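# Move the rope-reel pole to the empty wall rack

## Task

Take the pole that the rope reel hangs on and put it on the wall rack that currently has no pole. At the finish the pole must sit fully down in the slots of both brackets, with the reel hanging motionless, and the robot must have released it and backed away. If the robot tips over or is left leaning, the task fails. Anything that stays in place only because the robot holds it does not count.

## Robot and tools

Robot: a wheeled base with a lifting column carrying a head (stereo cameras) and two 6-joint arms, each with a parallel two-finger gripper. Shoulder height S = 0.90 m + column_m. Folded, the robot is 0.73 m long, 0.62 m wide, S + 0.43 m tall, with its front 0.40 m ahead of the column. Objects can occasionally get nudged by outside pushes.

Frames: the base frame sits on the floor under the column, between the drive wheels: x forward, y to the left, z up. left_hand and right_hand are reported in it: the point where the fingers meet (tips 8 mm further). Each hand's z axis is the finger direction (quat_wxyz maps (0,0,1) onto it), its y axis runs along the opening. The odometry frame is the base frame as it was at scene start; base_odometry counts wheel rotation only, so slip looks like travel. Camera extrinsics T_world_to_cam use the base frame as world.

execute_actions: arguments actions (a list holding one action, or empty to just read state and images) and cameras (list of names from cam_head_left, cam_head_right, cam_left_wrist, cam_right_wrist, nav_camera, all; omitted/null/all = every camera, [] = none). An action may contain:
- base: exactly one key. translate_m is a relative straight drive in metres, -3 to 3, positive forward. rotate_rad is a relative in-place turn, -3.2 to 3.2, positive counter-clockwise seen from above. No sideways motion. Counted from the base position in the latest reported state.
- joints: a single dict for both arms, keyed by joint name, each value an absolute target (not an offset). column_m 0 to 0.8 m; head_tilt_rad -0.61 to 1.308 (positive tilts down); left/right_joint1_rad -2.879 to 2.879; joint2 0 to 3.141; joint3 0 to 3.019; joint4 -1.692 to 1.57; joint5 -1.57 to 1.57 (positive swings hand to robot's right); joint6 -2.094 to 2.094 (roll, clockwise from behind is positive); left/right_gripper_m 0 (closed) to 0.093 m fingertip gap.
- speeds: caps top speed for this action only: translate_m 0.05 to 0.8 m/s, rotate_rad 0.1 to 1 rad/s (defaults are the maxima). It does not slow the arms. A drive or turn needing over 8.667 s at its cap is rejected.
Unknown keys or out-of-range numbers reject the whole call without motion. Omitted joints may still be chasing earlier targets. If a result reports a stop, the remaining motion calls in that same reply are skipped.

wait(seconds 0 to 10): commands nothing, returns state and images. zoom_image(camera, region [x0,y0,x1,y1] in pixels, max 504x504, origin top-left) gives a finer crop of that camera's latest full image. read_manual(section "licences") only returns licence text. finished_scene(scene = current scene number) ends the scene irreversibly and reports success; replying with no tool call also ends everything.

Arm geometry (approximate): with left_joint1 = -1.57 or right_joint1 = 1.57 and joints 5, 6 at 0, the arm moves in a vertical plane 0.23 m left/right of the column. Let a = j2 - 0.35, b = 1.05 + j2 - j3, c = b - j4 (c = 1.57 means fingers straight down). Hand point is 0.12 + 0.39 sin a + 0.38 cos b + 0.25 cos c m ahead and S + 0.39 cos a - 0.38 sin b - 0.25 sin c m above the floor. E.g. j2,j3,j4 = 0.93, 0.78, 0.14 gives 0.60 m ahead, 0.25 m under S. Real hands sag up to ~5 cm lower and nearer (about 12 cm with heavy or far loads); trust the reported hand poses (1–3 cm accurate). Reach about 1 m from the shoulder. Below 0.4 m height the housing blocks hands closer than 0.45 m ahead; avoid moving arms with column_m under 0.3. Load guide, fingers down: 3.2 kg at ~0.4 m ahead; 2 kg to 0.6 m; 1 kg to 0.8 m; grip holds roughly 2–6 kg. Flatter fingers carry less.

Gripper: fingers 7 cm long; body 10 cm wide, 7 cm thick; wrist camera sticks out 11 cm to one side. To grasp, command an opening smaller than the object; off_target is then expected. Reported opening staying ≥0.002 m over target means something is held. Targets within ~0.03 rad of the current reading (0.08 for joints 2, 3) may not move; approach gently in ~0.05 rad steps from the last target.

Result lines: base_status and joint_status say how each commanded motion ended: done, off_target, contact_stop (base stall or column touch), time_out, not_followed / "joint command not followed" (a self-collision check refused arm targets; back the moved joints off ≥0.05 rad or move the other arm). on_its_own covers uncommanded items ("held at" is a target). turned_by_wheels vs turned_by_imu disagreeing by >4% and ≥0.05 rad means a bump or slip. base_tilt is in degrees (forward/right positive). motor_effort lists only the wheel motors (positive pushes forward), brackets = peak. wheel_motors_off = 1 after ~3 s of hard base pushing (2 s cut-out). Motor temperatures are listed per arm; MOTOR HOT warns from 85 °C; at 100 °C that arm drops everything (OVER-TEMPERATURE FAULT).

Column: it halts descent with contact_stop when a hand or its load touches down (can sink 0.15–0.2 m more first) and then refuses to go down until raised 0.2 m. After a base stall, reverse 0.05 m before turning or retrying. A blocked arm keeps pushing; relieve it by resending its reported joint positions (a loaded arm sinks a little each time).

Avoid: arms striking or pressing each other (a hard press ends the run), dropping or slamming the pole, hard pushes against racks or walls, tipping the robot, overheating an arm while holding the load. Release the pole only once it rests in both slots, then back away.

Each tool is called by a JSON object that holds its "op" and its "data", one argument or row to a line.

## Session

{"op": "execute_actions", "data": {
  "actions": [
    {"joints":{"head_tilt_rad":0.2}}
  ]
}}

Scene clock: 0.93 s.
Motor temperatures (°C, as the motors report them): left_arm=[25 29 26 26 24 27] | right_arm=[24 24 25 27 27 26]
base_odometry: x=+0.000 y=+0.000 heading=+0.000 (m, m, rad; odometry frame)
turned_by_wheels: +0.000 (rad since the last result)
turned_by_imu: +0.000 (rad since the last result)
base_tilt: forward=+0.2 right=+0.2 (deg)
base_status: not commanded
joint_positions: column_m=+0.557 head_tilt_rad=+0.220 left_joint1_rad=-1.571 left_joint2_rad=+0.895 left_joint3_rad=+0.392 left_joint4_rad=-0.949 left_joint5_rad=-0.026 left_joint6_rad=-0.078 left_gripper_m=+0.095 right_joint1_rad=+1.580 right_joint2_rad=+0.890 right_joint3_rad=+0.367 right_joint4_rad=-0.893 right_joint5_rad=-0.041 right_joint6_rad=+0.038 right_gripper_m=+0.094
joint_status: all done
wheel_motors_off: 0
motor_effort: left_wheel=+5(4) right_wheel=+1(0) (%)
left_hand: x=+0.1359 y=+0.2290 z=+1.2582 quat_wxyz=(+0.447, +0.029, -0.894, -0.029) (m; base frame)
right_hand: x=+0.1321 y=-0.2166 z=+1.2523 quat_wxyz=(+0.432, -0.022, -0.902, -0.013) (m; base frame)
pictures: cam_head_left, cam_head_right, cam_left_wrist, cam_right_wrist, nav_camera
camera_calibration (this result's frames):
cam_head_left: T_world_to_cam=[[-0.0102382, -0.999929, 0.00603262, 0.0439808], [-0.295953, -0.00273251, -0.955199, 1.48933], [0.955148, -0.0115649, -0.295904, 0.341369], [0, 0, 0, 1]] pos_world=[0.115163, 0.0519952, 1.52335]
cam_head_right: T_world_to_cam=[[-0.0230456, -0.999192, 0.0329393, -0.0994326], [-0.293563, -0.0247321, -0.95562, 1.48861], [0.955662, -0.0316926, -0.292756, 0.339842], [0, 0, 0, 1]] pos_world=[0.109937, -0.0517653, 1.52531]
cam_left_wrist: T_world_to_cam=[[0.0279491, -0.996688, -0.0763679, 0.316605], [-0.0185828, -0.0769026, 0.996865, -1.22935], [-0.999437, -0.0264424, -0.0206706, 0.293363], [0, 0, 0, 1]] pos_world=[0.261504, 0.228773, 1.25574]
cam_right_wrist: T_world_to_cam=[[-0.0422359, -0.999101, 0.00375164, -0.217568], [-0.0600589, 0.00628709, 0.998175, -1.23637], [-0.997301, 0.0419335, -0.0602704, 0.336988], [0, 0, 0, 1]] pos_world=[0.252634, -0.22373, 1.25524]
Images, in order (width x height): cam_head_left 896x504, cam_head_right 896x504, cam_left_wrist 896x504, cam_right_wrist 896x504, nav_camera 896x504.

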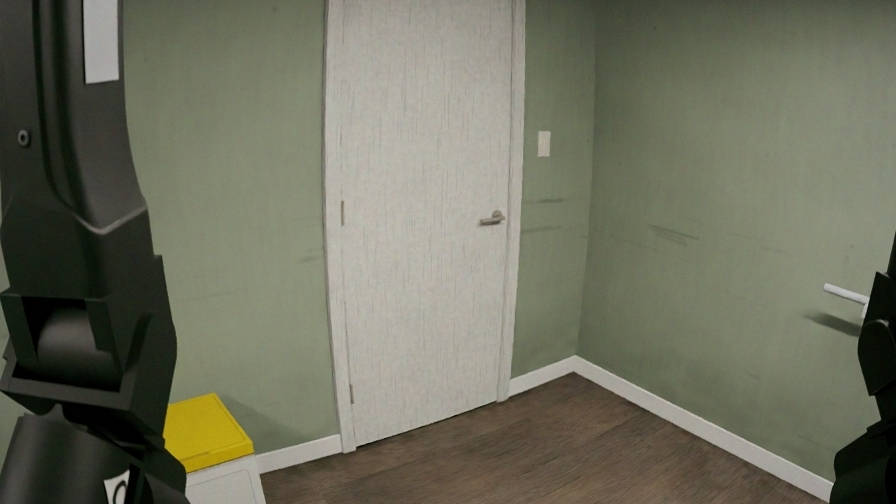

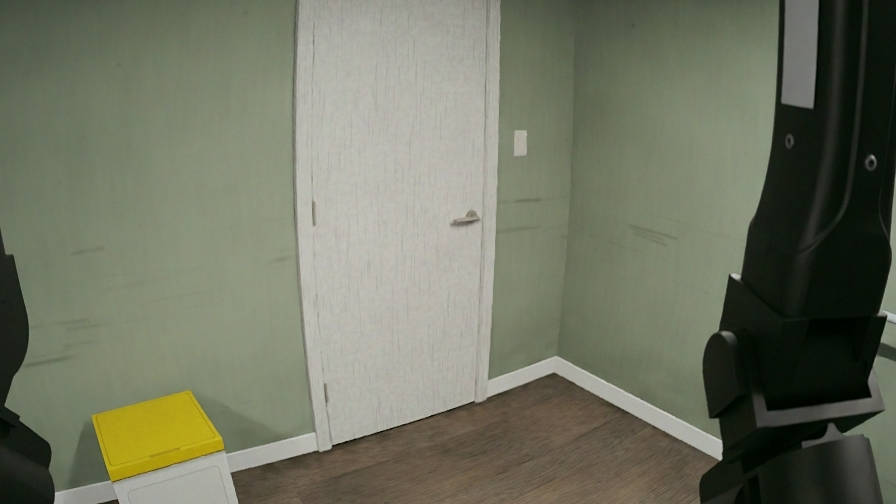

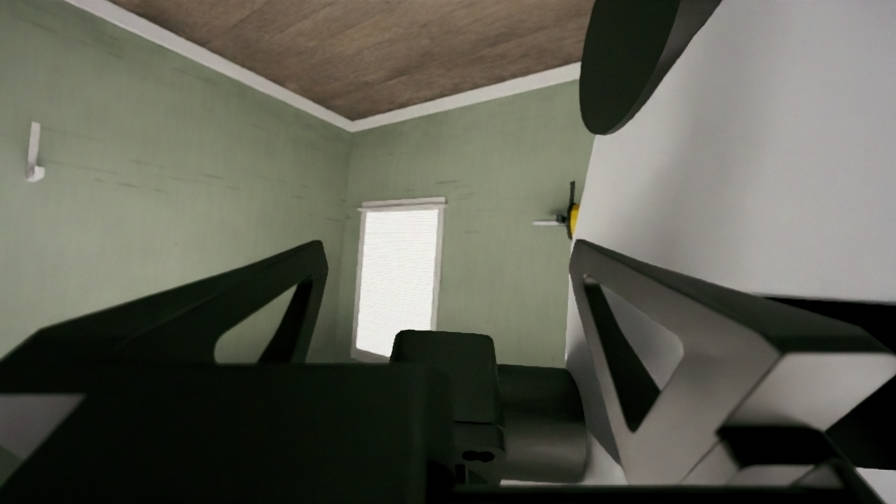

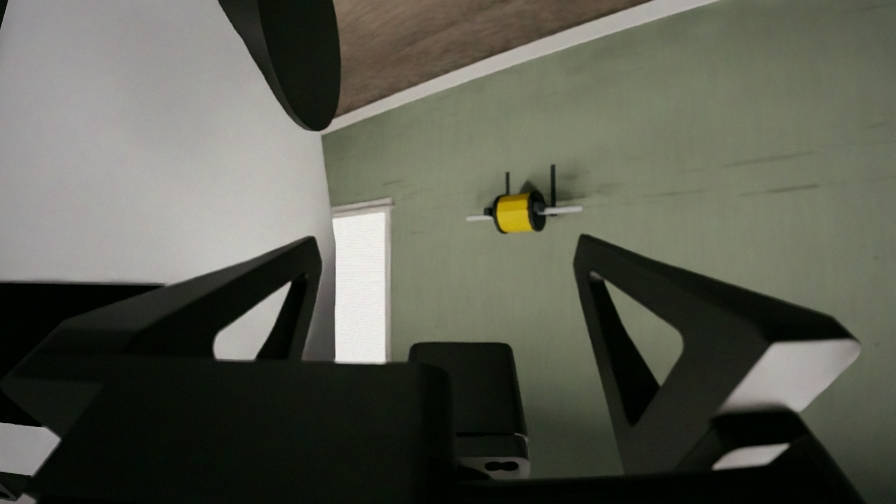

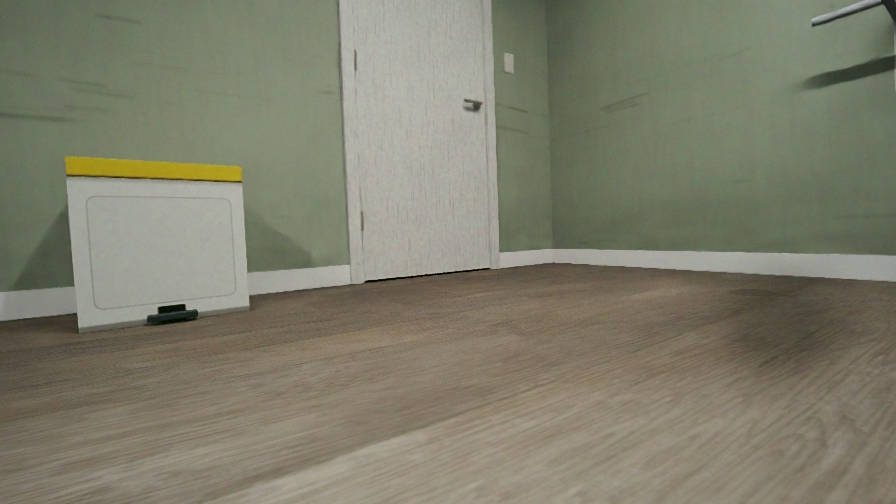

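Reel is behind, slightly right.

{"op": "execute_actions", "data": {
  "actions": [
    {"base":{"rotate_rad":-2.9}}
  ],
  "cameras": ["cam_head_left","nav_camera"]
}}

Scene clock: 5.83 s.
Motor temperatures (°C, as the motors report them): left_arm=[25 29 26 26 24 27] | right_arm=[24 24 26 27 27 26]
base_odometry: x=+0.000 y=+0.000 heading=-2.899 (m, m, rad; odometry frame)
turned_by_wheels: -2.899 (rad since the last result)
turned_by_imu: -2.873 (rad since the last result)
base_tilt: forward=+0.2 right=+0.2 (deg)
base_status: done
joint_positions: column_m=+0.557 head_tilt_rad=+0.220 left_joint1_rad=-1.571 left_joint2_rad=+0.895 left_joint3_rad=+0.392 left_joint4_rad=-0.949 left_joint5_rad=-0.026 left_joint6_rad=-0.078 left_gripper_m=+0.095 right_joint1_rad=+1.580 right_joint2_rad=+0.890 right_joint3_rad=+0.367 right_joint4_rad=-0.893 right_joint5_rad=-0.041 right_joint6_rad=+0.038 right_gripper_m=+0.094
joint_status: not commanded
wheel_motors_off: 0
motor_effort: left_wheel=+5(55) right_wheel=-4(30) (%)
left_hand: x=+0.1359 y=+0.2290 z=+1.2582 quat_wxyz=(+0.447, +0.029, -0.894, -0.029) (m; base frame)
right_hand: x=+0.1321 y=-0.2166 z=+1.2523 quat_wxyz=(+0.432, -0.022, -0.902, -0.013) (m; base frame)
pictures: cam_head_left, nav_camera
camera_calibration (this result's frames):
cam_head_left: T_world_to_cam=[[-0.0102386, -0.999929, 0.0060319, 0.043982], [-0.295886, -0.00273251, -0.955219, 1.48936], [0.955168, -0.0115649, -0.295837, 0.341265], [0, 0, 0, 1]] pos_world=[0.115165, 0.0519952, 1.52336]
Images, in order (width x height): cam_head_left 896x504, nav_camera 896x504.

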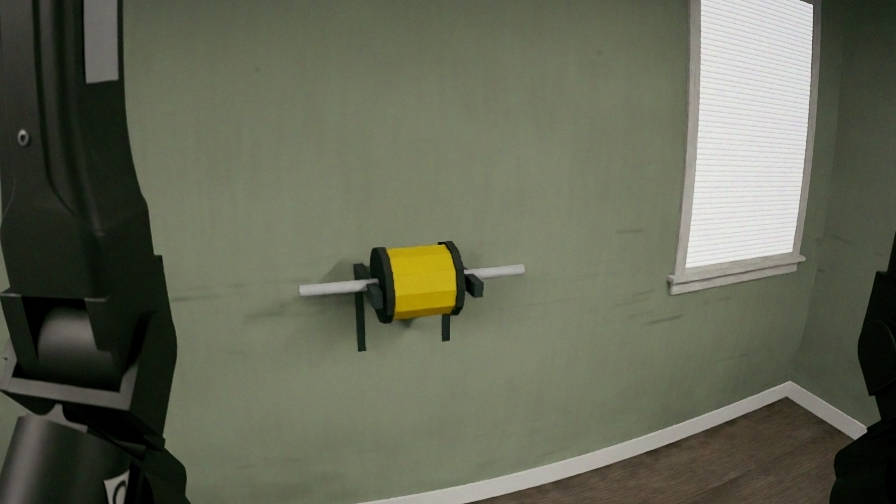

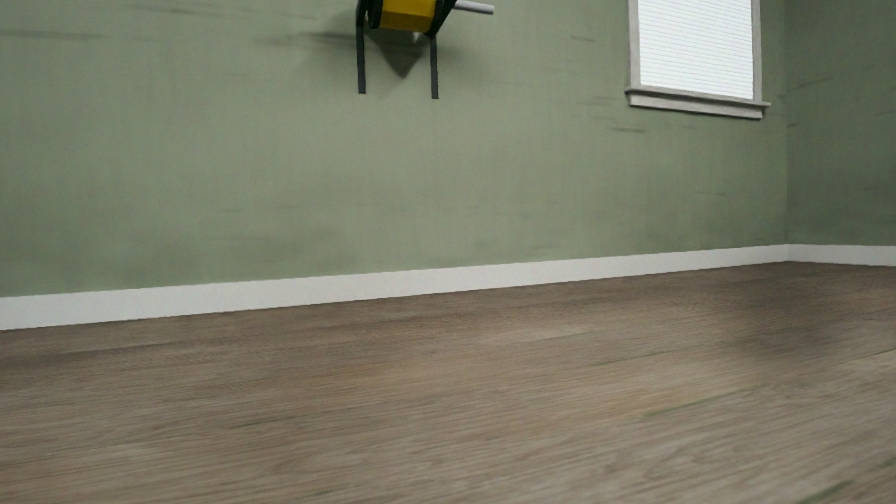

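{"op": "execute_actions", "data": {
  "actions": [
    {"base":{"rotate_rad":-0.06}}
  ],
  "cameras": []
}}

{"op": "execute_actions", "data": {
  "actions": [
    {"base":{"translate_m":1.3}}
  ],
  "cameras": []
}}

{"op": "execute_actions", "data": {
  "actions": [
    {"base":{"rotate_rad":0.51},"joints":{"head_tilt_rad":0.6,"column_m":0.45,"left_joint2_rad":0.65,"left_joint3_rad":0.73,"left_joint4_rad":-0.6,"left_joint6_rad":-1.57,"right_joint2_rad":0.65,"right_joint3_rad":0.73,"right_joint4_rad":-0.6,"right_joint6_rad":1.57}}
  ],
  "cameras": ["cam_head_left","nav_camera","cam_left_wrist"]
}}

Scene clock: 10.30 s.
Motor temperatures (°C, as the motors report them): left_arm=[25 29 26 26 24 27] | right_arm=[24 24 26 28 27 26]
base_odometry: x=+0.000 y=+0.000 heading=-2.958 (m, m, rad; odometry frame)
turned_by_wheels: -0.059 (rad since the last result)
turned_by_imu: -0.060 (rad since the last result)
base_tilt: forward=+0.2 right=+0.2 (deg)
base_status: done
joint_positions: column_m=+0.557 head_tilt_rad=+0.220 left_joint1_rad=-1.571 left_joint2_rad=+0.895 left_joint3_rad=+0.392 left_joint4_rad=-0.949 left_joint5_rad=-0.026 left_joint6_rad=-0.078 left_gripper_m=+0.095 right_joint1_rad=+1.580 right_joint2_rad=+0.890 right_joint3_rad=+0.367 right_joint4_rad=-0.893 right_joint5_rad=-0.041 right_joint6_rad=+0.038 right_gripper_m=+0.094
joint_status: not commanded
wheel_motors_off: 0
motor_effort: left_wheel=+6(25) right_wheel=-4(24) (%)
left_hand: x=+0.1359 y=+0.2290 z=+1.2582 quat_wxyz=(+0.447, +0.029, -0.894, -0.029) (m; base frame)
right_hand: x=+0.1321 y=-0.2166 z=+1.2523 quat_wxyz=(+0.432, -0.022, -0.902, -0.013) (m; base frame)
pictures: none
No camera images: the call's "cameras" was empty. Leave "cameras" out to get every camera's image.

Scene clock: 14.20 s.
Motor temperatures (°C, as the motors report them): left_arm=[25 29 26 26 24 27] | right_arm=[24 24 26 28 27 26]
base_odometry: x=-1.278 y=-0.237 heading=-2.958 (m, m, rad; odometry frame)
turned_by_wheels: +0.000 (rad since the last result)
turned_by_imu: -0.002 (rad since the last result)
base_tilt: forward=+0.1 right=+0.2 (deg)
base_status: done
joint_positions: column_m=+0.557 head_tilt_rad=+0.219 left_joint1_rad=-1.571 left_joint2_rad=+0.894 left_joint3_rad=+0.392 left_joint4_rad=-0.949 left_joint5_rad=-0.026 left_joint6_rad=-0.078 left_gripper_m=+0.095 right_joint1_rad=+1.580 right_joint2_rad=+0.890 right_joint3_rad=+0.368 right_joint4_rad=-0.893 right_joint5_rad=-0.041 right_joint6_rad=+0.038 right_gripper_m=+0.094
joint_status: not commanded
wheel_motors_off: 0
motor_effort: left_wheel=+0(53) right_wheel=+1(52) (%)
left_hand: x=+0.1360 y=+0.2290 z=+1.2582 quat_wxyz=(+0.446, +0.029, -0.894, -0.029) (m; base frame)
right_hand: x=+0.1327 y=-0.2166 z=+1.2521 quat_wxyz=(+0.431, -0.022, -0.902, -0.013) (m; base frame)
pictures: none
No camera images: the call's "cameras" was empty. Leave "cameras" out to get every camera's image.

Scene clock: 17.63 s.
Motor temperatures (°C, as the motors report them): left_arm=[25 29 27 26 24 27] | right_arm=[24 25 27 28 27 26]
base_odometry: x=-1.278 y=-0.237 heading=-2.456 (m, m, rad; odometry frame)
turned_by_wheels: +0.502 (rad since the last result)
turned_by_imu: +0.491 (rad since the last result)
base_tilt: forward=+0.2 right=+0.1 (deg)
base_status: done
joint_positions: column_m=+0.450 head_tilt_rad=+0.604 left_joint1_rad=-1.579 left_joint2_rad=+0.658 left_joint3_rad=+0.699 left_joint4_rad=-0.614 left_joint5_rad=-0.026 left_joint6_rad=-1.562 left_gripper_m=+0.095 right_joint1_rad=+1.577 right_joint2_rad=+0.599 right_joint3_rad=+0.594 right_joint4_rad=-0.640 right_joint5_rad=-0.042 right_joint6_rad=+1.561 right_gripper_m=+0.094
joint_status: right_joint3_rad time_out (moved +0.226 of +0.362); the others done
wheel_motors_off: 0
on_its_own: right_joint3_rad reads +0.594 and still pushes toward +0.707 since a time_out
motor_effort: left_wheel=-8(54) right_wheel=+8(53) (%)
left_hand: x=+0.4339 y=+0.2260 z=+1.1502 quat_wxyz=(+0.011, +0.702, -0.712, -0.024) (m; base frame)
right_hand: x=+0.3798 y=-0.2162 z=+1.1493 quat_wxyz=(+0.060, -0.702, -0.709, +0.026) (m; base frame)
pictures: cam_head_left, cam_left_wrist, nav_camera
camera_calibration (this result's frames):
cam_head_left: T_world_to_cam=[[-0.0072318, -0.999929, 0.00942946, 0.0395962], [-0.632313, -0.00273251, -0.774708, 1.14501], [0.774679, -0.0115649, -0.632248, 0.801828], [0, 0, 0, 1]] pos_world=[0.103129, 0.0519952, 1.39363]
cam_left_wrist: T_world_to_cam=[[0.998766, -0.0134247, -0.0478048, -0.379311], [0.0162075, -0.821886, 0.569421, -0.471505], [-0.0469344, -0.569494, -0.820655, 1.21844], [0, 0, 0, 1]] pos_world=[0.443671, 0.301278, 1.25027]
Images, in order (width x height): cam_head_left 896x504, cam_left_wrist 896x504, nav_camera 896x504.

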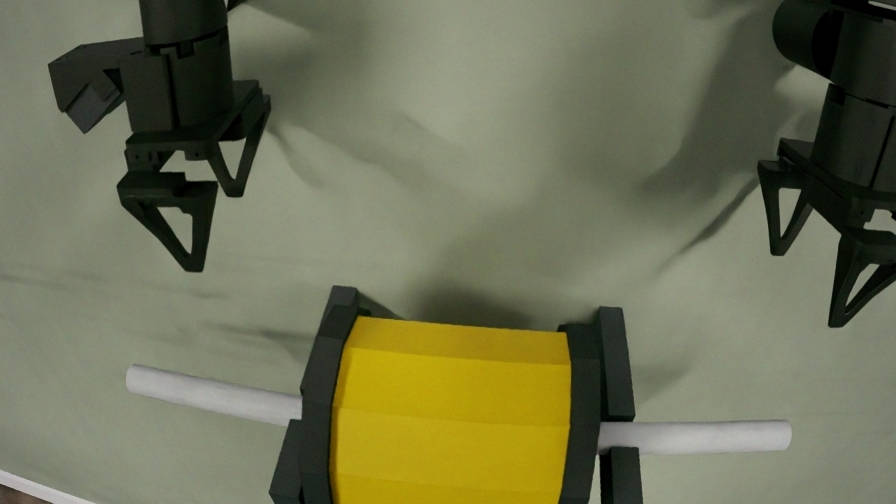

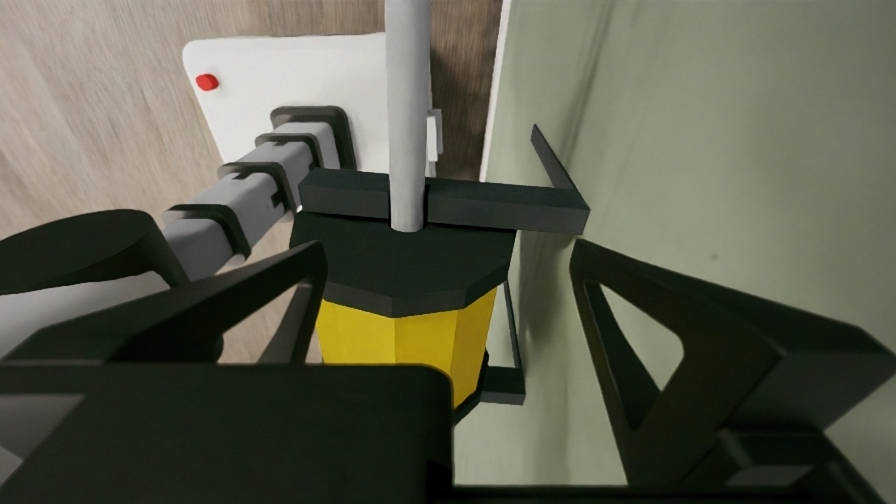

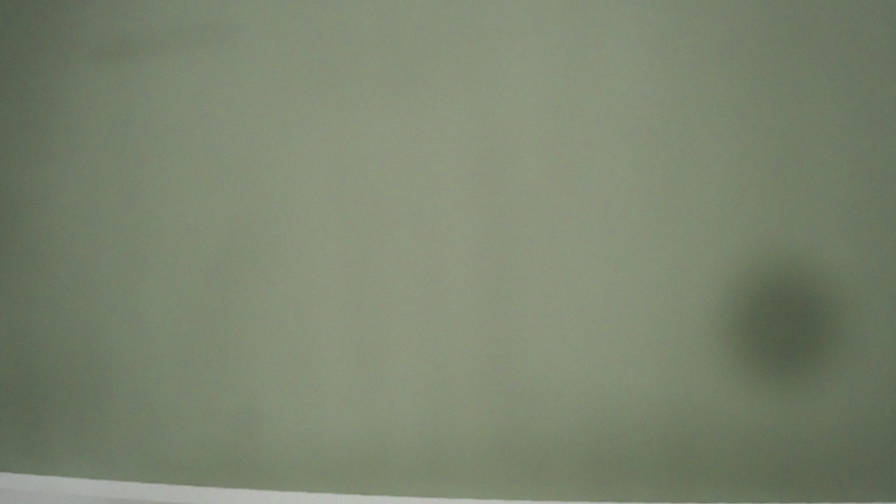

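{"op": "execute_actions", "data": {
  "actions": [
    {"base":{"translate_m":-0.1}}
  ],
  "cameras": []
}}

{"op": "execute_actions", "data": {
  "actions": [
    {"base":{"rotate_rad":-0.1},"joints":{"right_joint1_rad":1.78,"right_joint2_rad":0.65,"right_joint3_rad":0.73,"left_joint3_rad":0.73,"column_m":0.36}}
  ],
  "cameras": ["cam_head_left","cam_right_wrist","cam_left_wrist"]
}}

Scene clock: 20.17 s.
Motor temperatures (°C, as the motors report them): left_arm=[25 29 27 26 24 27] | right_arm=[24 25 27 28 27 26]
base_odometry: x=-1.200 y=-0.173 heading=-2.454 (m, m, rad; odometry frame)
turned_by_wheels: +0.002 (rad since the last result)
turned_by_imu: +0.001 (rad since the last result)
base_tilt: forward=+0.2 right=+0.2 (deg)
base_status: done
joint_positions: column_m=+0.450 head_tilt_rad=+0.604 left_joint1_rad=-1.579 left_joint2_rad=+0.658 left_joint3_rad=+0.701 left_joint4_rad=-0.614 left_joint5_rad=-0.026 left_joint6_rad=-1.562 left_gripper_m=+0.095 right_joint1_rad=+1.578 right_joint2_rad=+0.649 right_joint3_rad=+0.689 right_joint4_rad=-0.606 right_joint5_rad=-0.042 right_joint6_rad=+1.561 right_gripper_m=+0.094
joint_status: not commanded
wheel_motors_off: 0
on_its_own: right_joint3_rad moved +0.095 to your old target +0.730
motor_effort: left_wheel=+2(49) right_wheel=-1(52) (%)
left_hand: x=+0.4356 y=+0.2260 z=+1.1509 quat_wxyz=(+0.010, +0.702, -0.712, -0.023) (m; base frame)
right_hand: x=+0.4322 y=-0.2158 z=+1.1512 quat_wxyz=(+0.032, -0.702, -0.711, -0.002) (m; base frame)
pictures: none
No camera images: the call's "cameras" was empty. Leave "cameras" out to get every camera's image.

Scene clock: 21.27 s.
Motor temperatures (°C, as the motors report them): left_arm=[25 29 27 26 24 27] | right_arm=[24 25 27 28 27 26]
base_odometry: x=-1.200 y=-0.173 heading=-2.552 (m, m, rad; odometry frame)
turned_by_wheels: -0.098 (rad since the last result)
turned_by_imu: -0.097 (rad since the last result)
base_tilt: forward=+0.2 right=+0.2 (deg)
base_status: done
joint_positions: column_m=+0.450 head_tilt_rad=+0.604 left_joint1_rad=-1.579 left_joint2_rad=+0.657 left_joint3_rad=+0.701 left_joint4_rad=-0.614 left_joint5_rad=-0.026 left_joint6_rad=-1.562 left_gripper_m=+0.095 right_joint1_rad=+1.781 right_joint2_rad=+0.649 right_joint3_rad=+0.698 right_joint4_rad=-0.606 right_joint5_rad=-0.042 right_joint6_rad=+1.561 right_gripper_m=+0.094
joint_status: column_m contact_stop (moved +0.000 of -0.090); the others done
wheel_motors_off: 0
on_its_own: column_m is held at +0.450, not at your +0.360, since a contact_stop
motor_effort: left_wheel=+0(47) right_wheel=+0(41) (%)
left_hand: x=+0.4357 y=+0.2262 z=+1.1510 quat_wxyz=(+0.010, +0.702, -0.712, -0.023) (m; base frame)
right_hand: x=+0.4326 y=-0.1453 z=+1.1607 quat_wxyz=(+0.090, -0.660, -0.743, -0.066) (m; base frame)
pictures: cam_head_left, cam_left_wrist, cam_right_wrist
camera_calibration (this result's frames):
cam_head_left: T_world_to_cam=[[-0.00722964, -0.999929, 0.00943112, 0.0395937], [-0.63249, -0.00273251, -0.774564, 1.14481], [0.774535, -0.0115649, -0.632426, 0.80209], [0, 0, 0, 1]] pos_world=[0.103119, 0.0519952, 1.39361]
cam_left_wrist: T_world_to_cam=[[0.998964, -0.0129845, -0.0436219, -0.385985], [0.0141572, -0.822246, 0.568956, -0.470252], [-0.0432556, -0.568984, -0.82121, 1.21824], [0, 0, 0, 1]] pos_world=[0.444938, 0.301485, 1.25115]
cam_right_wrist: T_world_to_cam=[[-0.992033, -0.121552, 0.0331117, 0.371035], [-0.0566355, 0.665067, 0.744633, -0.738817], [-0.112533, 0.736825, -0.666652, 1.05027], [0, 0, 0, 1]] pos_world=[0.444426, -0.237402, 1.23803]
Images, in order (width x height): cam_head_left 896x504, cam_left_wrist 896x504, cam_right_wrist 896x504.

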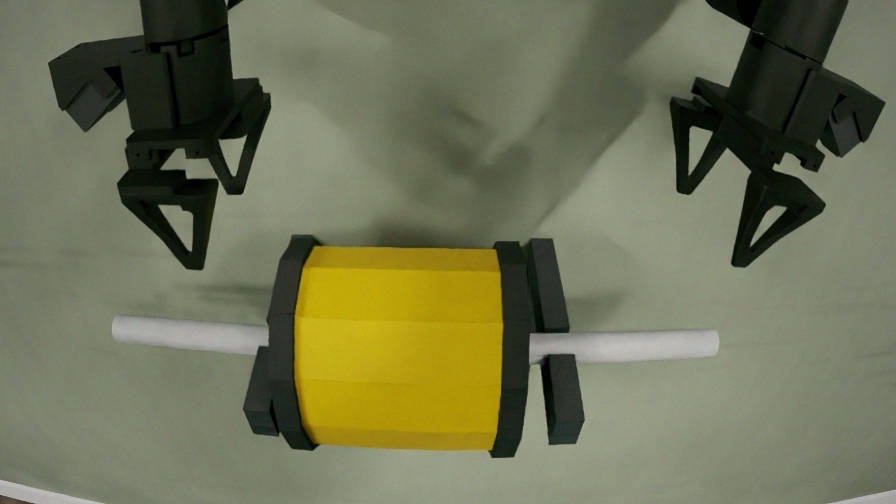

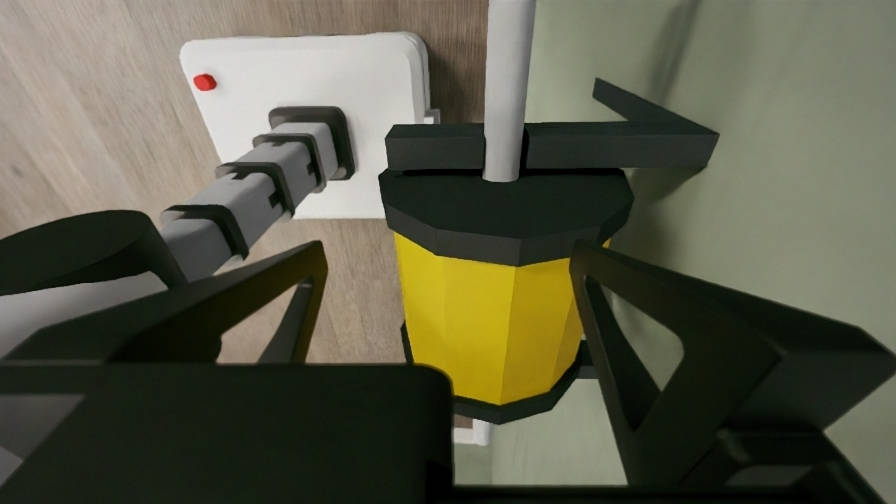

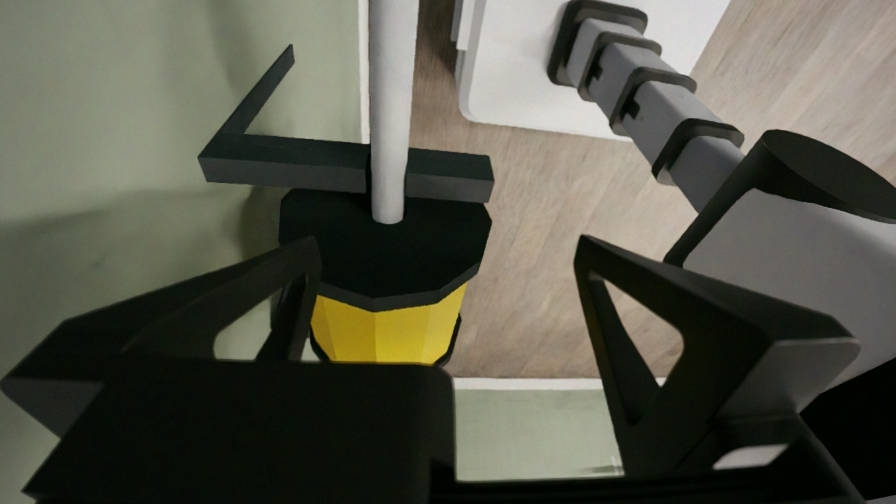

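{"op": "execute_actions", "data": {
  "actions": [
    {"base":{"translate_m":0.05},"joints":{"column_m":0.66,"left_joint1_rad":-1.45,"right_joint1_rad":1.9}}
  ],
  "cameras": []
}}

{"op": "execute_actions", "data": {
  "actions": [
    {"joints":{"column_m":0.34}}
  ],
  "cameras": ["cam_head_left","cam_right_wrist","cam_left_wrist"]
}}

Scene clock: 25.43 s.
Motor temperatures (°C, as the motors report them): left_arm=[25 30 28 26 24 27] | right_arm=[24 25 27 28 27 26]
base_odometry: x=-1.241 y=-0.201 heading=-2.552 (m, m, rad; odometry frame)
turned_by_wheels: +0.000 (rad since the last result)
turned_by_imu: -0.001 (rad since the last result)
base_tilt: forward=+0.2 right=+0.1 (deg)
base_status: done
joint_positions: column_m=+0.660 head_tilt_rad=+0.604 left_joint1_rad=-1.445 left_joint2_rad=+0.656 left_joint3_rad=+0.704 left_joint4_rad=-0.614 left_joint5_rad=-0.026 left_joint6_rad=-1.562 left_gripper_m=+0.095 right_joint1_rad=+1.904 right_joint2_rad=+0.649 right_joint3_rad=+0.702 right_joint4_rad=-0.606 right_joint5_rad=-0.042 right_joint6_rad=+1.561 right_gripper_m=+0.094
joint_status: all done
wheel_motors_off: 0
motor_effort: left_wheel=+5(68) right_wheel=+2(16) (%)
left_hand: x=+0.4357 y=+0.2731 z=+1.3644 quat_wxyz=(-0.031, +0.725, -0.685, -0.063) (m; base frame)
right_hand: x=+0.4288 y=-0.1037 z=+1.3821 quat_wxyz=(+0.126, -0.632, -0.758, -0.104) (m; base frame)
pictures: none
No camera images: the call's "cameras" was empty. Leave "cameras" out to get every camera's image.

Scene clock: 30.13 s.
Motor temperatures (°C, as the motors report them): left_arm=[25 30 28 26 24 27] | right_arm=[24 25 27 27 27 26]
base_odometry: x=-1.241 y=-0.201 heading=-2.552 (m, m, rad; odometry frame)
turned_by_wheels: +0.000 (rad since the last result)
turned_by_imu: -0.001 (rad since the last result)
base_tilt: forward=+0.2 right=+0.1 (deg)
base_status: not commanded
joint_positions: column_m=+0.340 head_tilt_rad=+0.604 left_joint1_rad=-1.445 left_joint2_rad=+0.656 left_joint3_rad=+0.704 left_joint4_rad=-0.614 left_joint5_rad=-0.026 left_joint6_rad=-1.562 left_gripper_m=+0.095 right_joint1_rad=+1.904 right_joint2_rad=+0.649 right_joint3_rad=+0.702 right_joint4_rad=-0.606 right_joint5_rad=-0.042 right_joint6_rad=+1.561 right_gripper_m=+0.094
joint_status: all done
wheel_motors_off: 0
motor_effort: left_wheel=+5(6) right_wheel=+1(2) (%)
left_hand: x=+0.4357 y=+0.2731 z=+1.0447 quat_wxyz=(-0.032, +0.725, -0.685, -0.062) (m; base frame)
right_hand: x=+0.4288 y=-0.1037 z=+1.0623 quat_wxyz=(+0.126, -0.632, -0.758, -0.104) (m; base frame)
pictures: cam_head_left, cam_left_wrist, cam_right_wrist
camera_calibration (this result's frames):
cam_head_left: T_world_to_cam=[[-0.00722652, -0.999929, 0.00943351, 0.040628], [-0.632747, -0.00273251, -0.774354, 1.05933], [0.774325, -0.0115649, -0.632682, 0.732863], [0, 0, 0, 1]] pos_world=[0.103105, 0.0519952, 1.28358]
cam_left_wrist: T_world_to_cam=[[0.997609, 0.0582473, -0.0371885, -0.415693], [0.0689023, -0.879719, 0.470474, -0.276511], [-0.00531162, -0.471912, -0.88163, 1.17771], [0, 0, 0, 1]] pos_world=[0.440007, 0.336738, 1.15294]
cam_right_wrist: T_world_to_cam=[[-0.982851, -0.183961, 0.012705, 0.38682], [-0.0974846, 0.576844, 0.811016, -0.755562], [-0.156524, 0.79587, -0.584886, 0.891691], [0, 0, 0, 1]] pos_world=[0.446102, -0.202669, 1.1294]
Images, in order (width x height): cam_head_left 896x504, cam_left_wrist 896x504, cam_right_wrist 896x504.

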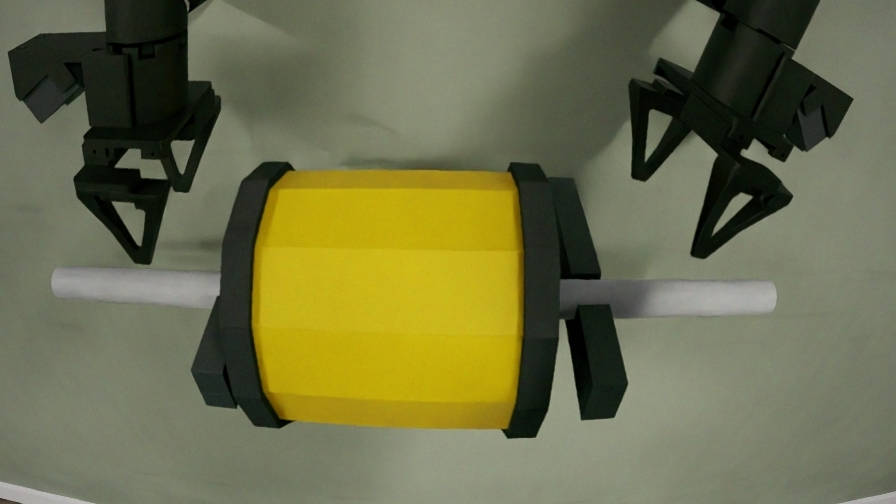

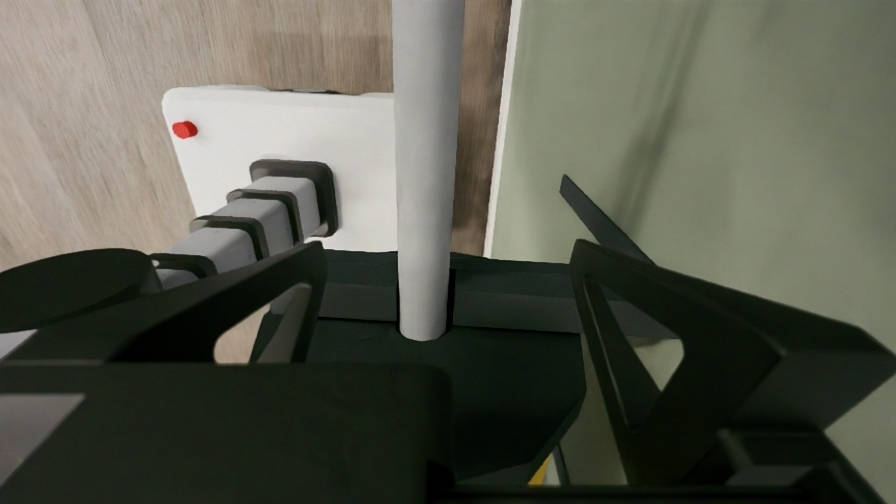

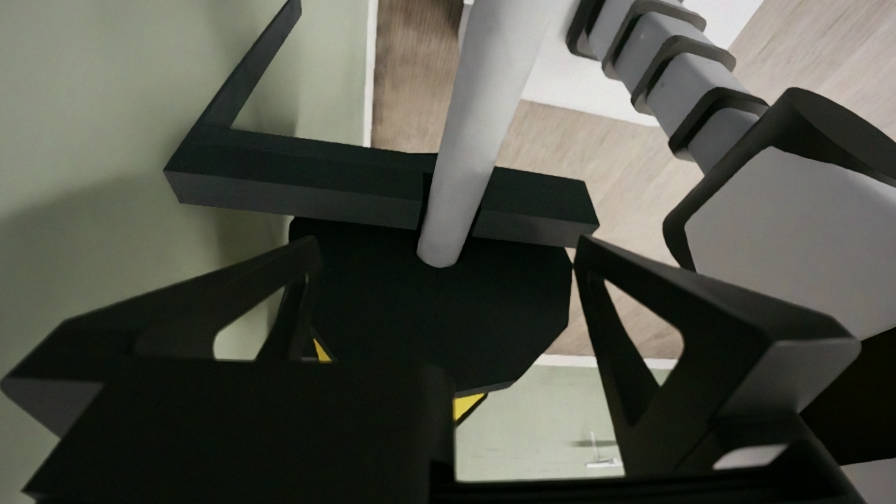

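{"op": "execute_actions", "data": {
  "actions": [
    {"joints":{"column_m":0.26}}
  ],
  "cameras": ["cam_head_left"]
}}

Scene clock: 32.37 s.
Motor temperatures (°C, as the motors report them): left_arm=[25 30 28 26 24 27] | right_arm=[24 25 27 27 27 26]
base_odometry: x=-1.241 y=-0.201 heading=-2.552 (m, m, rad; odometry frame)
turned_by_wheels: +0.000 (rad since the last result)
turned_by_imu: -0.001 (rad since the last result)
base_tilt: forward=+0.1 right=+0.2 (deg)
base_status: not commanded
joint_positions: column_m=+0.260 head_tilt_rad=+0.604 left_joint1_rad=-1.445 left_joint2_rad=+0.656 left_joint3_rad=+0.704 left_joint4_rad=-0.614 left_joint5_rad=-0.026 left_joint6_rad=-1.562 left_gripper_m=+0.095 right_joint1_rad=+1.904 right_joint2_rad=+0.649 right_joint3_rad=+0.702 right_joint4_rad=-0.606 right_joint5_rad=-0.042 right_joint6_rad=+1.561 right_gripper_m=+0.094
joint_status: all done
wheel_motors_off: 0
motor_effort: left_wheel=+5(5) right_wheel=+1(1) (%)
left_hand: x=+0.4357 y=+0.2731 z=+0.9647 quat_wxyz=(-0.032, +0.725, -0.685, -0.062) (m; base frame)
right_hand: x=+0.4288 y=-0.1037 z=+0.9823 quat_wxyz=(+0.126, -0.632, -0.758, -0.104) (m; base frame)
pictures: cam_head_left
camera_calibration (this result's frames):
cam_head_left: T_world_to_cam=[[-0.00722652, -0.999929, 0.00943351, 0.0413827], [-0.632747, -0.00273251, -0.774354, 0.997379], [0.774325, -0.0115649, -0.632682, 0.682249], [0, 0, 0, 1]] pos_world=[0.103105, 0.0519952, 1.20358]
Images, in order (width x height): cam_head_left 896x504.

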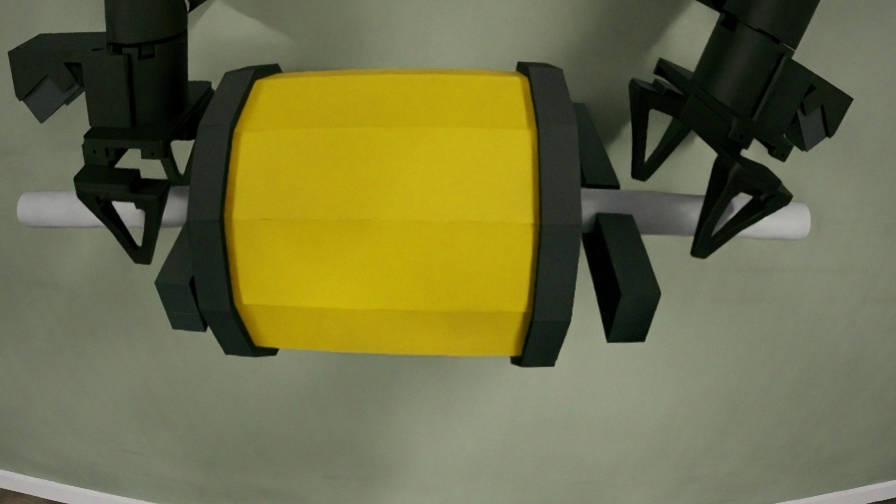

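{"op": "execute_actions", "data": {
  "actions": [
    {"joints":{"left_gripper_m":0,"right_gripper_m":0}}
  ],
  "cameras": []
}}

{"op": "execute_actions", "data": {
  "actions": [
    {"joints":{"column_m":0.5}}
  ],
  "cameras": []
}}

{"op": "execute_actions", "data": {
  "actions": [
    {"base":{"translate_m":-0.5},"joints":{"head_tilt_rad":0.2}}
  ],
  "cameras": []
}}

{"op": "execute_actions", "data": {
  "actions": [
    {"base":{"rotate_rad":-1.57}}
  ],
  "cameras": ["cam_head_left","nav_camera"]
}}

Scene clock: 34.43 s.
Motor temperatures (°C, as the motors report them): left_arm=[25 30 28 26 24 27] | right_arm=[24 25 27 27 27 26]
base_odometry: x=-1.241 y=-0.201 heading=-2.552 (m, m, rad; odometry frame)
turned_by_wheels: +0.000 (rad since the last result)
turned_by_imu: -0.001 (rad since the last result)
base_tilt: forward=+0.2 right=+0.2 (deg)
base_status: not commanded
joint_positions: column_m=+0.260 head_tilt_rad=+0.604 left_joint1_rad=-1.445 left_joint2_rad=+0.656 left_joint3_rad=+0.697 left_joint4_rad=-0.640 left_joint5_rad=-0.028 left_joint6_rad=-1.535 left_gripper_m=+0.028 right_joint1_rad=+1.904 right_joint2_rad=+0.650 right_joint3_rad=+0.698 right_joint4_rad=-0.634 right_joint5_rad=-0.042 right_joint6_rad=+1.598 right_gripper_m=+0.031
joint_status: left_gripper_m off_target (ended at +0.028, target +0.000); right_gripper_m off_target (ended at +0.031, target +0.000)
wheel_motors_off: 0
motor_effort: left_wheel=+8(11) right_wheel=+5(7) (%)
left_hand: x=+0.4253 y=+0.2727 z=+0.9638 quat_wxyz=(-0.019, +0.715, -0.694, -0.075) (m; base frame)
right_hand: x=+0.4200 y=-0.1050 z=+0.9815 quat_wxyz=(+0.138, -0.644, -0.747, -0.089) (m; base frame)
pictures: none
No camera images: the call's "cameras" was empty. Leave "cameras" out to get every camera's image.

Scene clock: 38.17 s.
Motor temperatures (°C, as the motors report them): left_arm=[25 30 28 26 24 27] | right_arm=[24 25 27 27 27 26]
base_odometry: x=-1.241 y=-0.201 heading=-2.552 (m, m, rad; odometry frame)
turned_by_wheels: +0.000 (rad since the last result)
turned_by_imu: -0.001 (rad since the last result)
base_tilt: forward=+0.2 right=+0.1 (deg)
base_status: not commanded
joint_positions: column_m=+0.500 head_tilt_rad=+0.604 left_joint1_rad=-1.446 left_joint2_rad=+0.690 left_joint3_rad=+0.697 left_joint4_rad=-0.617 left_joint5_rad=-0.024 left_joint6_rad=-1.541 left_gripper_m=+0.028 right_joint1_rad=+1.899 right_joint2_rad=+0.682 right_joint3_rad=+0.698 right_joint4_rad=-0.599 right_joint5_rad=-0.033 right_joint6_rad=+1.601 right_gripper_m=+0.031
joint_status: all done
wheel_motors_off: 0
motor_effort: left_wheel=+7(9) right_wheel=+3(5) (%)
left_hand: x=+0.4238 y=+0.2728 z=+1.1927 quat_wxyz=(-0.013, +0.718, -0.692, -0.077) (m; base frame)
right_hand: x=+0.4221 y=-0.1047 z=+1.2105 quat_wxyz=(+0.133, -0.647, -0.746, -0.086) (m; base frame)
pictures: none
No camera images: the call's "cameras" was empty. Leave "cameras" out to get every camera's image.

Scene clock: 40.70 s.
Motor temperatures (°C, as the motors report them): left_arm=[25 30 28 26 24 27] | right_arm=[24 25 27 27 27 26]
base_odometry: x=-0.826 y=+0.077 heading=-2.553 (m, m, rad; odometry frame)
turned_by_wheels: -0.001 (rad since the last result)
turned_by_imu: -0.001 (rad since the last result)
base_tilt: forward=+0.1 right=+0.2 (deg)
base_status: done
joint_positions: column_m=+0.500 head_tilt_rad=+0.219 left_joint1_rad=-1.447 left_joint2_rad=+0.690 left_joint3_rad=+0.697 left_joint4_rad=-0.610 left_joint5_rad=-0.023 left_joint6_rad=-1.542 left_gripper_m=+0.028 right_joint1_rad=+1.899 right_joint2_rad=+0.681 right_joint3_rad=+0.698 right_joint4_rad=-0.593 right_joint5_rad=-0.033 right_joint6_rad=+1.601 right_gripper_m=+0.031
joint_status: all done
wheel_motors_off: 0
motor_effort: left_wheel=-1(55) right_wheel=+1(61) (%)
left_hand: x=+0.4254 y=+0.2726 z=+1.1924 quat_wxyz=(-0.015, +0.718, -0.692, -0.074) (m; base frame)
right_hand: x=+0.4238 y=-0.1047 z=+1.2106 quat_wxyz=(+0.130, -0.647, -0.746, -0.089) (m; base frame)
pictures: none
No camera images: the call's "cameras" was empty. Leave "cameras" out to get every camera's image.

Scene clock: 43.80 s.
Motor temperatures (°C, as the motors report them): left_arm=[25 30 29 26 24 27] | right_arm=[24 25 27 27 27 26]
base_odometry: x=-0.826 y=+0.077 heading=+2.161 (m, m, rad; odometry frame)
turned_by_wheels: -1.569 (rad since the last result)
turned_by_imu: -1.552 (rad since the last result)
base_tilt: forward=+0.2 right=+0.1 (deg)
base_status: done
joint_positions: column_m=+0.500 head_tilt_rad=+0.219 left_joint1_rad=-1.450 left_joint2_rad=+0.690 left_joint3_rad=+0.697 left_joint4_rad=-0.610 left_joint5_rad=-0.023 left_joint6_rad=-1.543 left_gripper_m=+0.028 right_joint1_rad=+1.896 right_joint2_rad=+0.681 right_joint3_rad=+0.698 right_joint4_rad=-0.593 right_joint5_rad=-0.031 right_joint6_rad=+1.601 right_gripper_m=+0.031
joint_status: not commanded
wheel_motors_off: 0
motor_effort: left_wheel=+5(55) right_wheel=-5(44) (%)
left_hand: x=+0.4255 y=+0.2716 z=+1.1923 quat_wxyz=(-0.015, +0.718, -0.692, -0.073) (m; base frame)
right_hand: x=+0.4240 y=-0.1056 z=+1.2103 quat_wxyz=(+0.129, -0.648, -0.746, -0.087) (m; base frame)
pictures: cam_head_left, nav_camera
camera_calibration (this result's frames):
cam_head_left: T_world_to_cam=[[-0.0102406, -0.999929, 0.00602854, 0.0443304], [-0.295572, -0.00273251, -0.955317, 1.43511], [0.955266, -0.0115649, -0.295523, 0.323953], [0, 0, 0, 1]] pos_world=[0.115171, 0.0519952, 1.46645]
Images, in order (width x height): cam_head_left 896x504, nav_camera 896x504.

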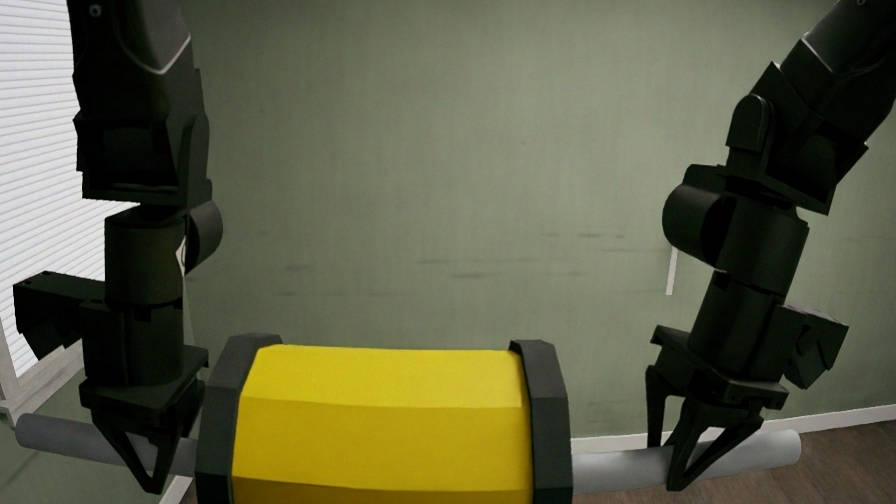

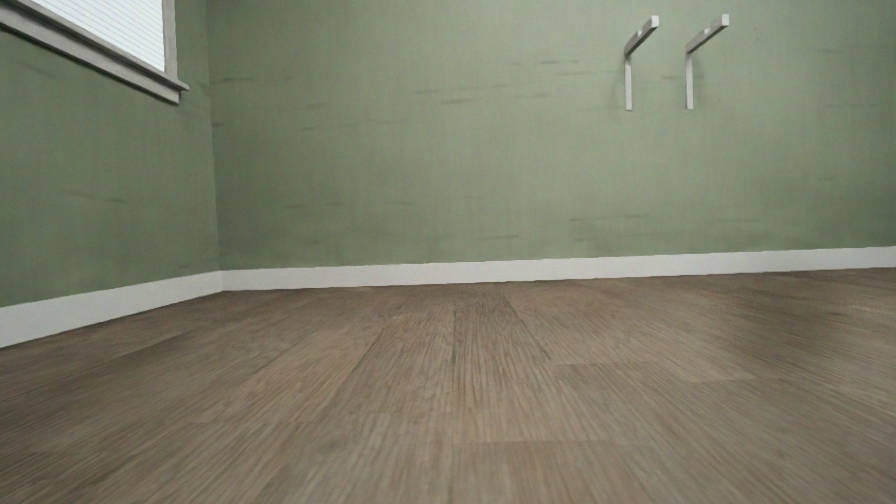

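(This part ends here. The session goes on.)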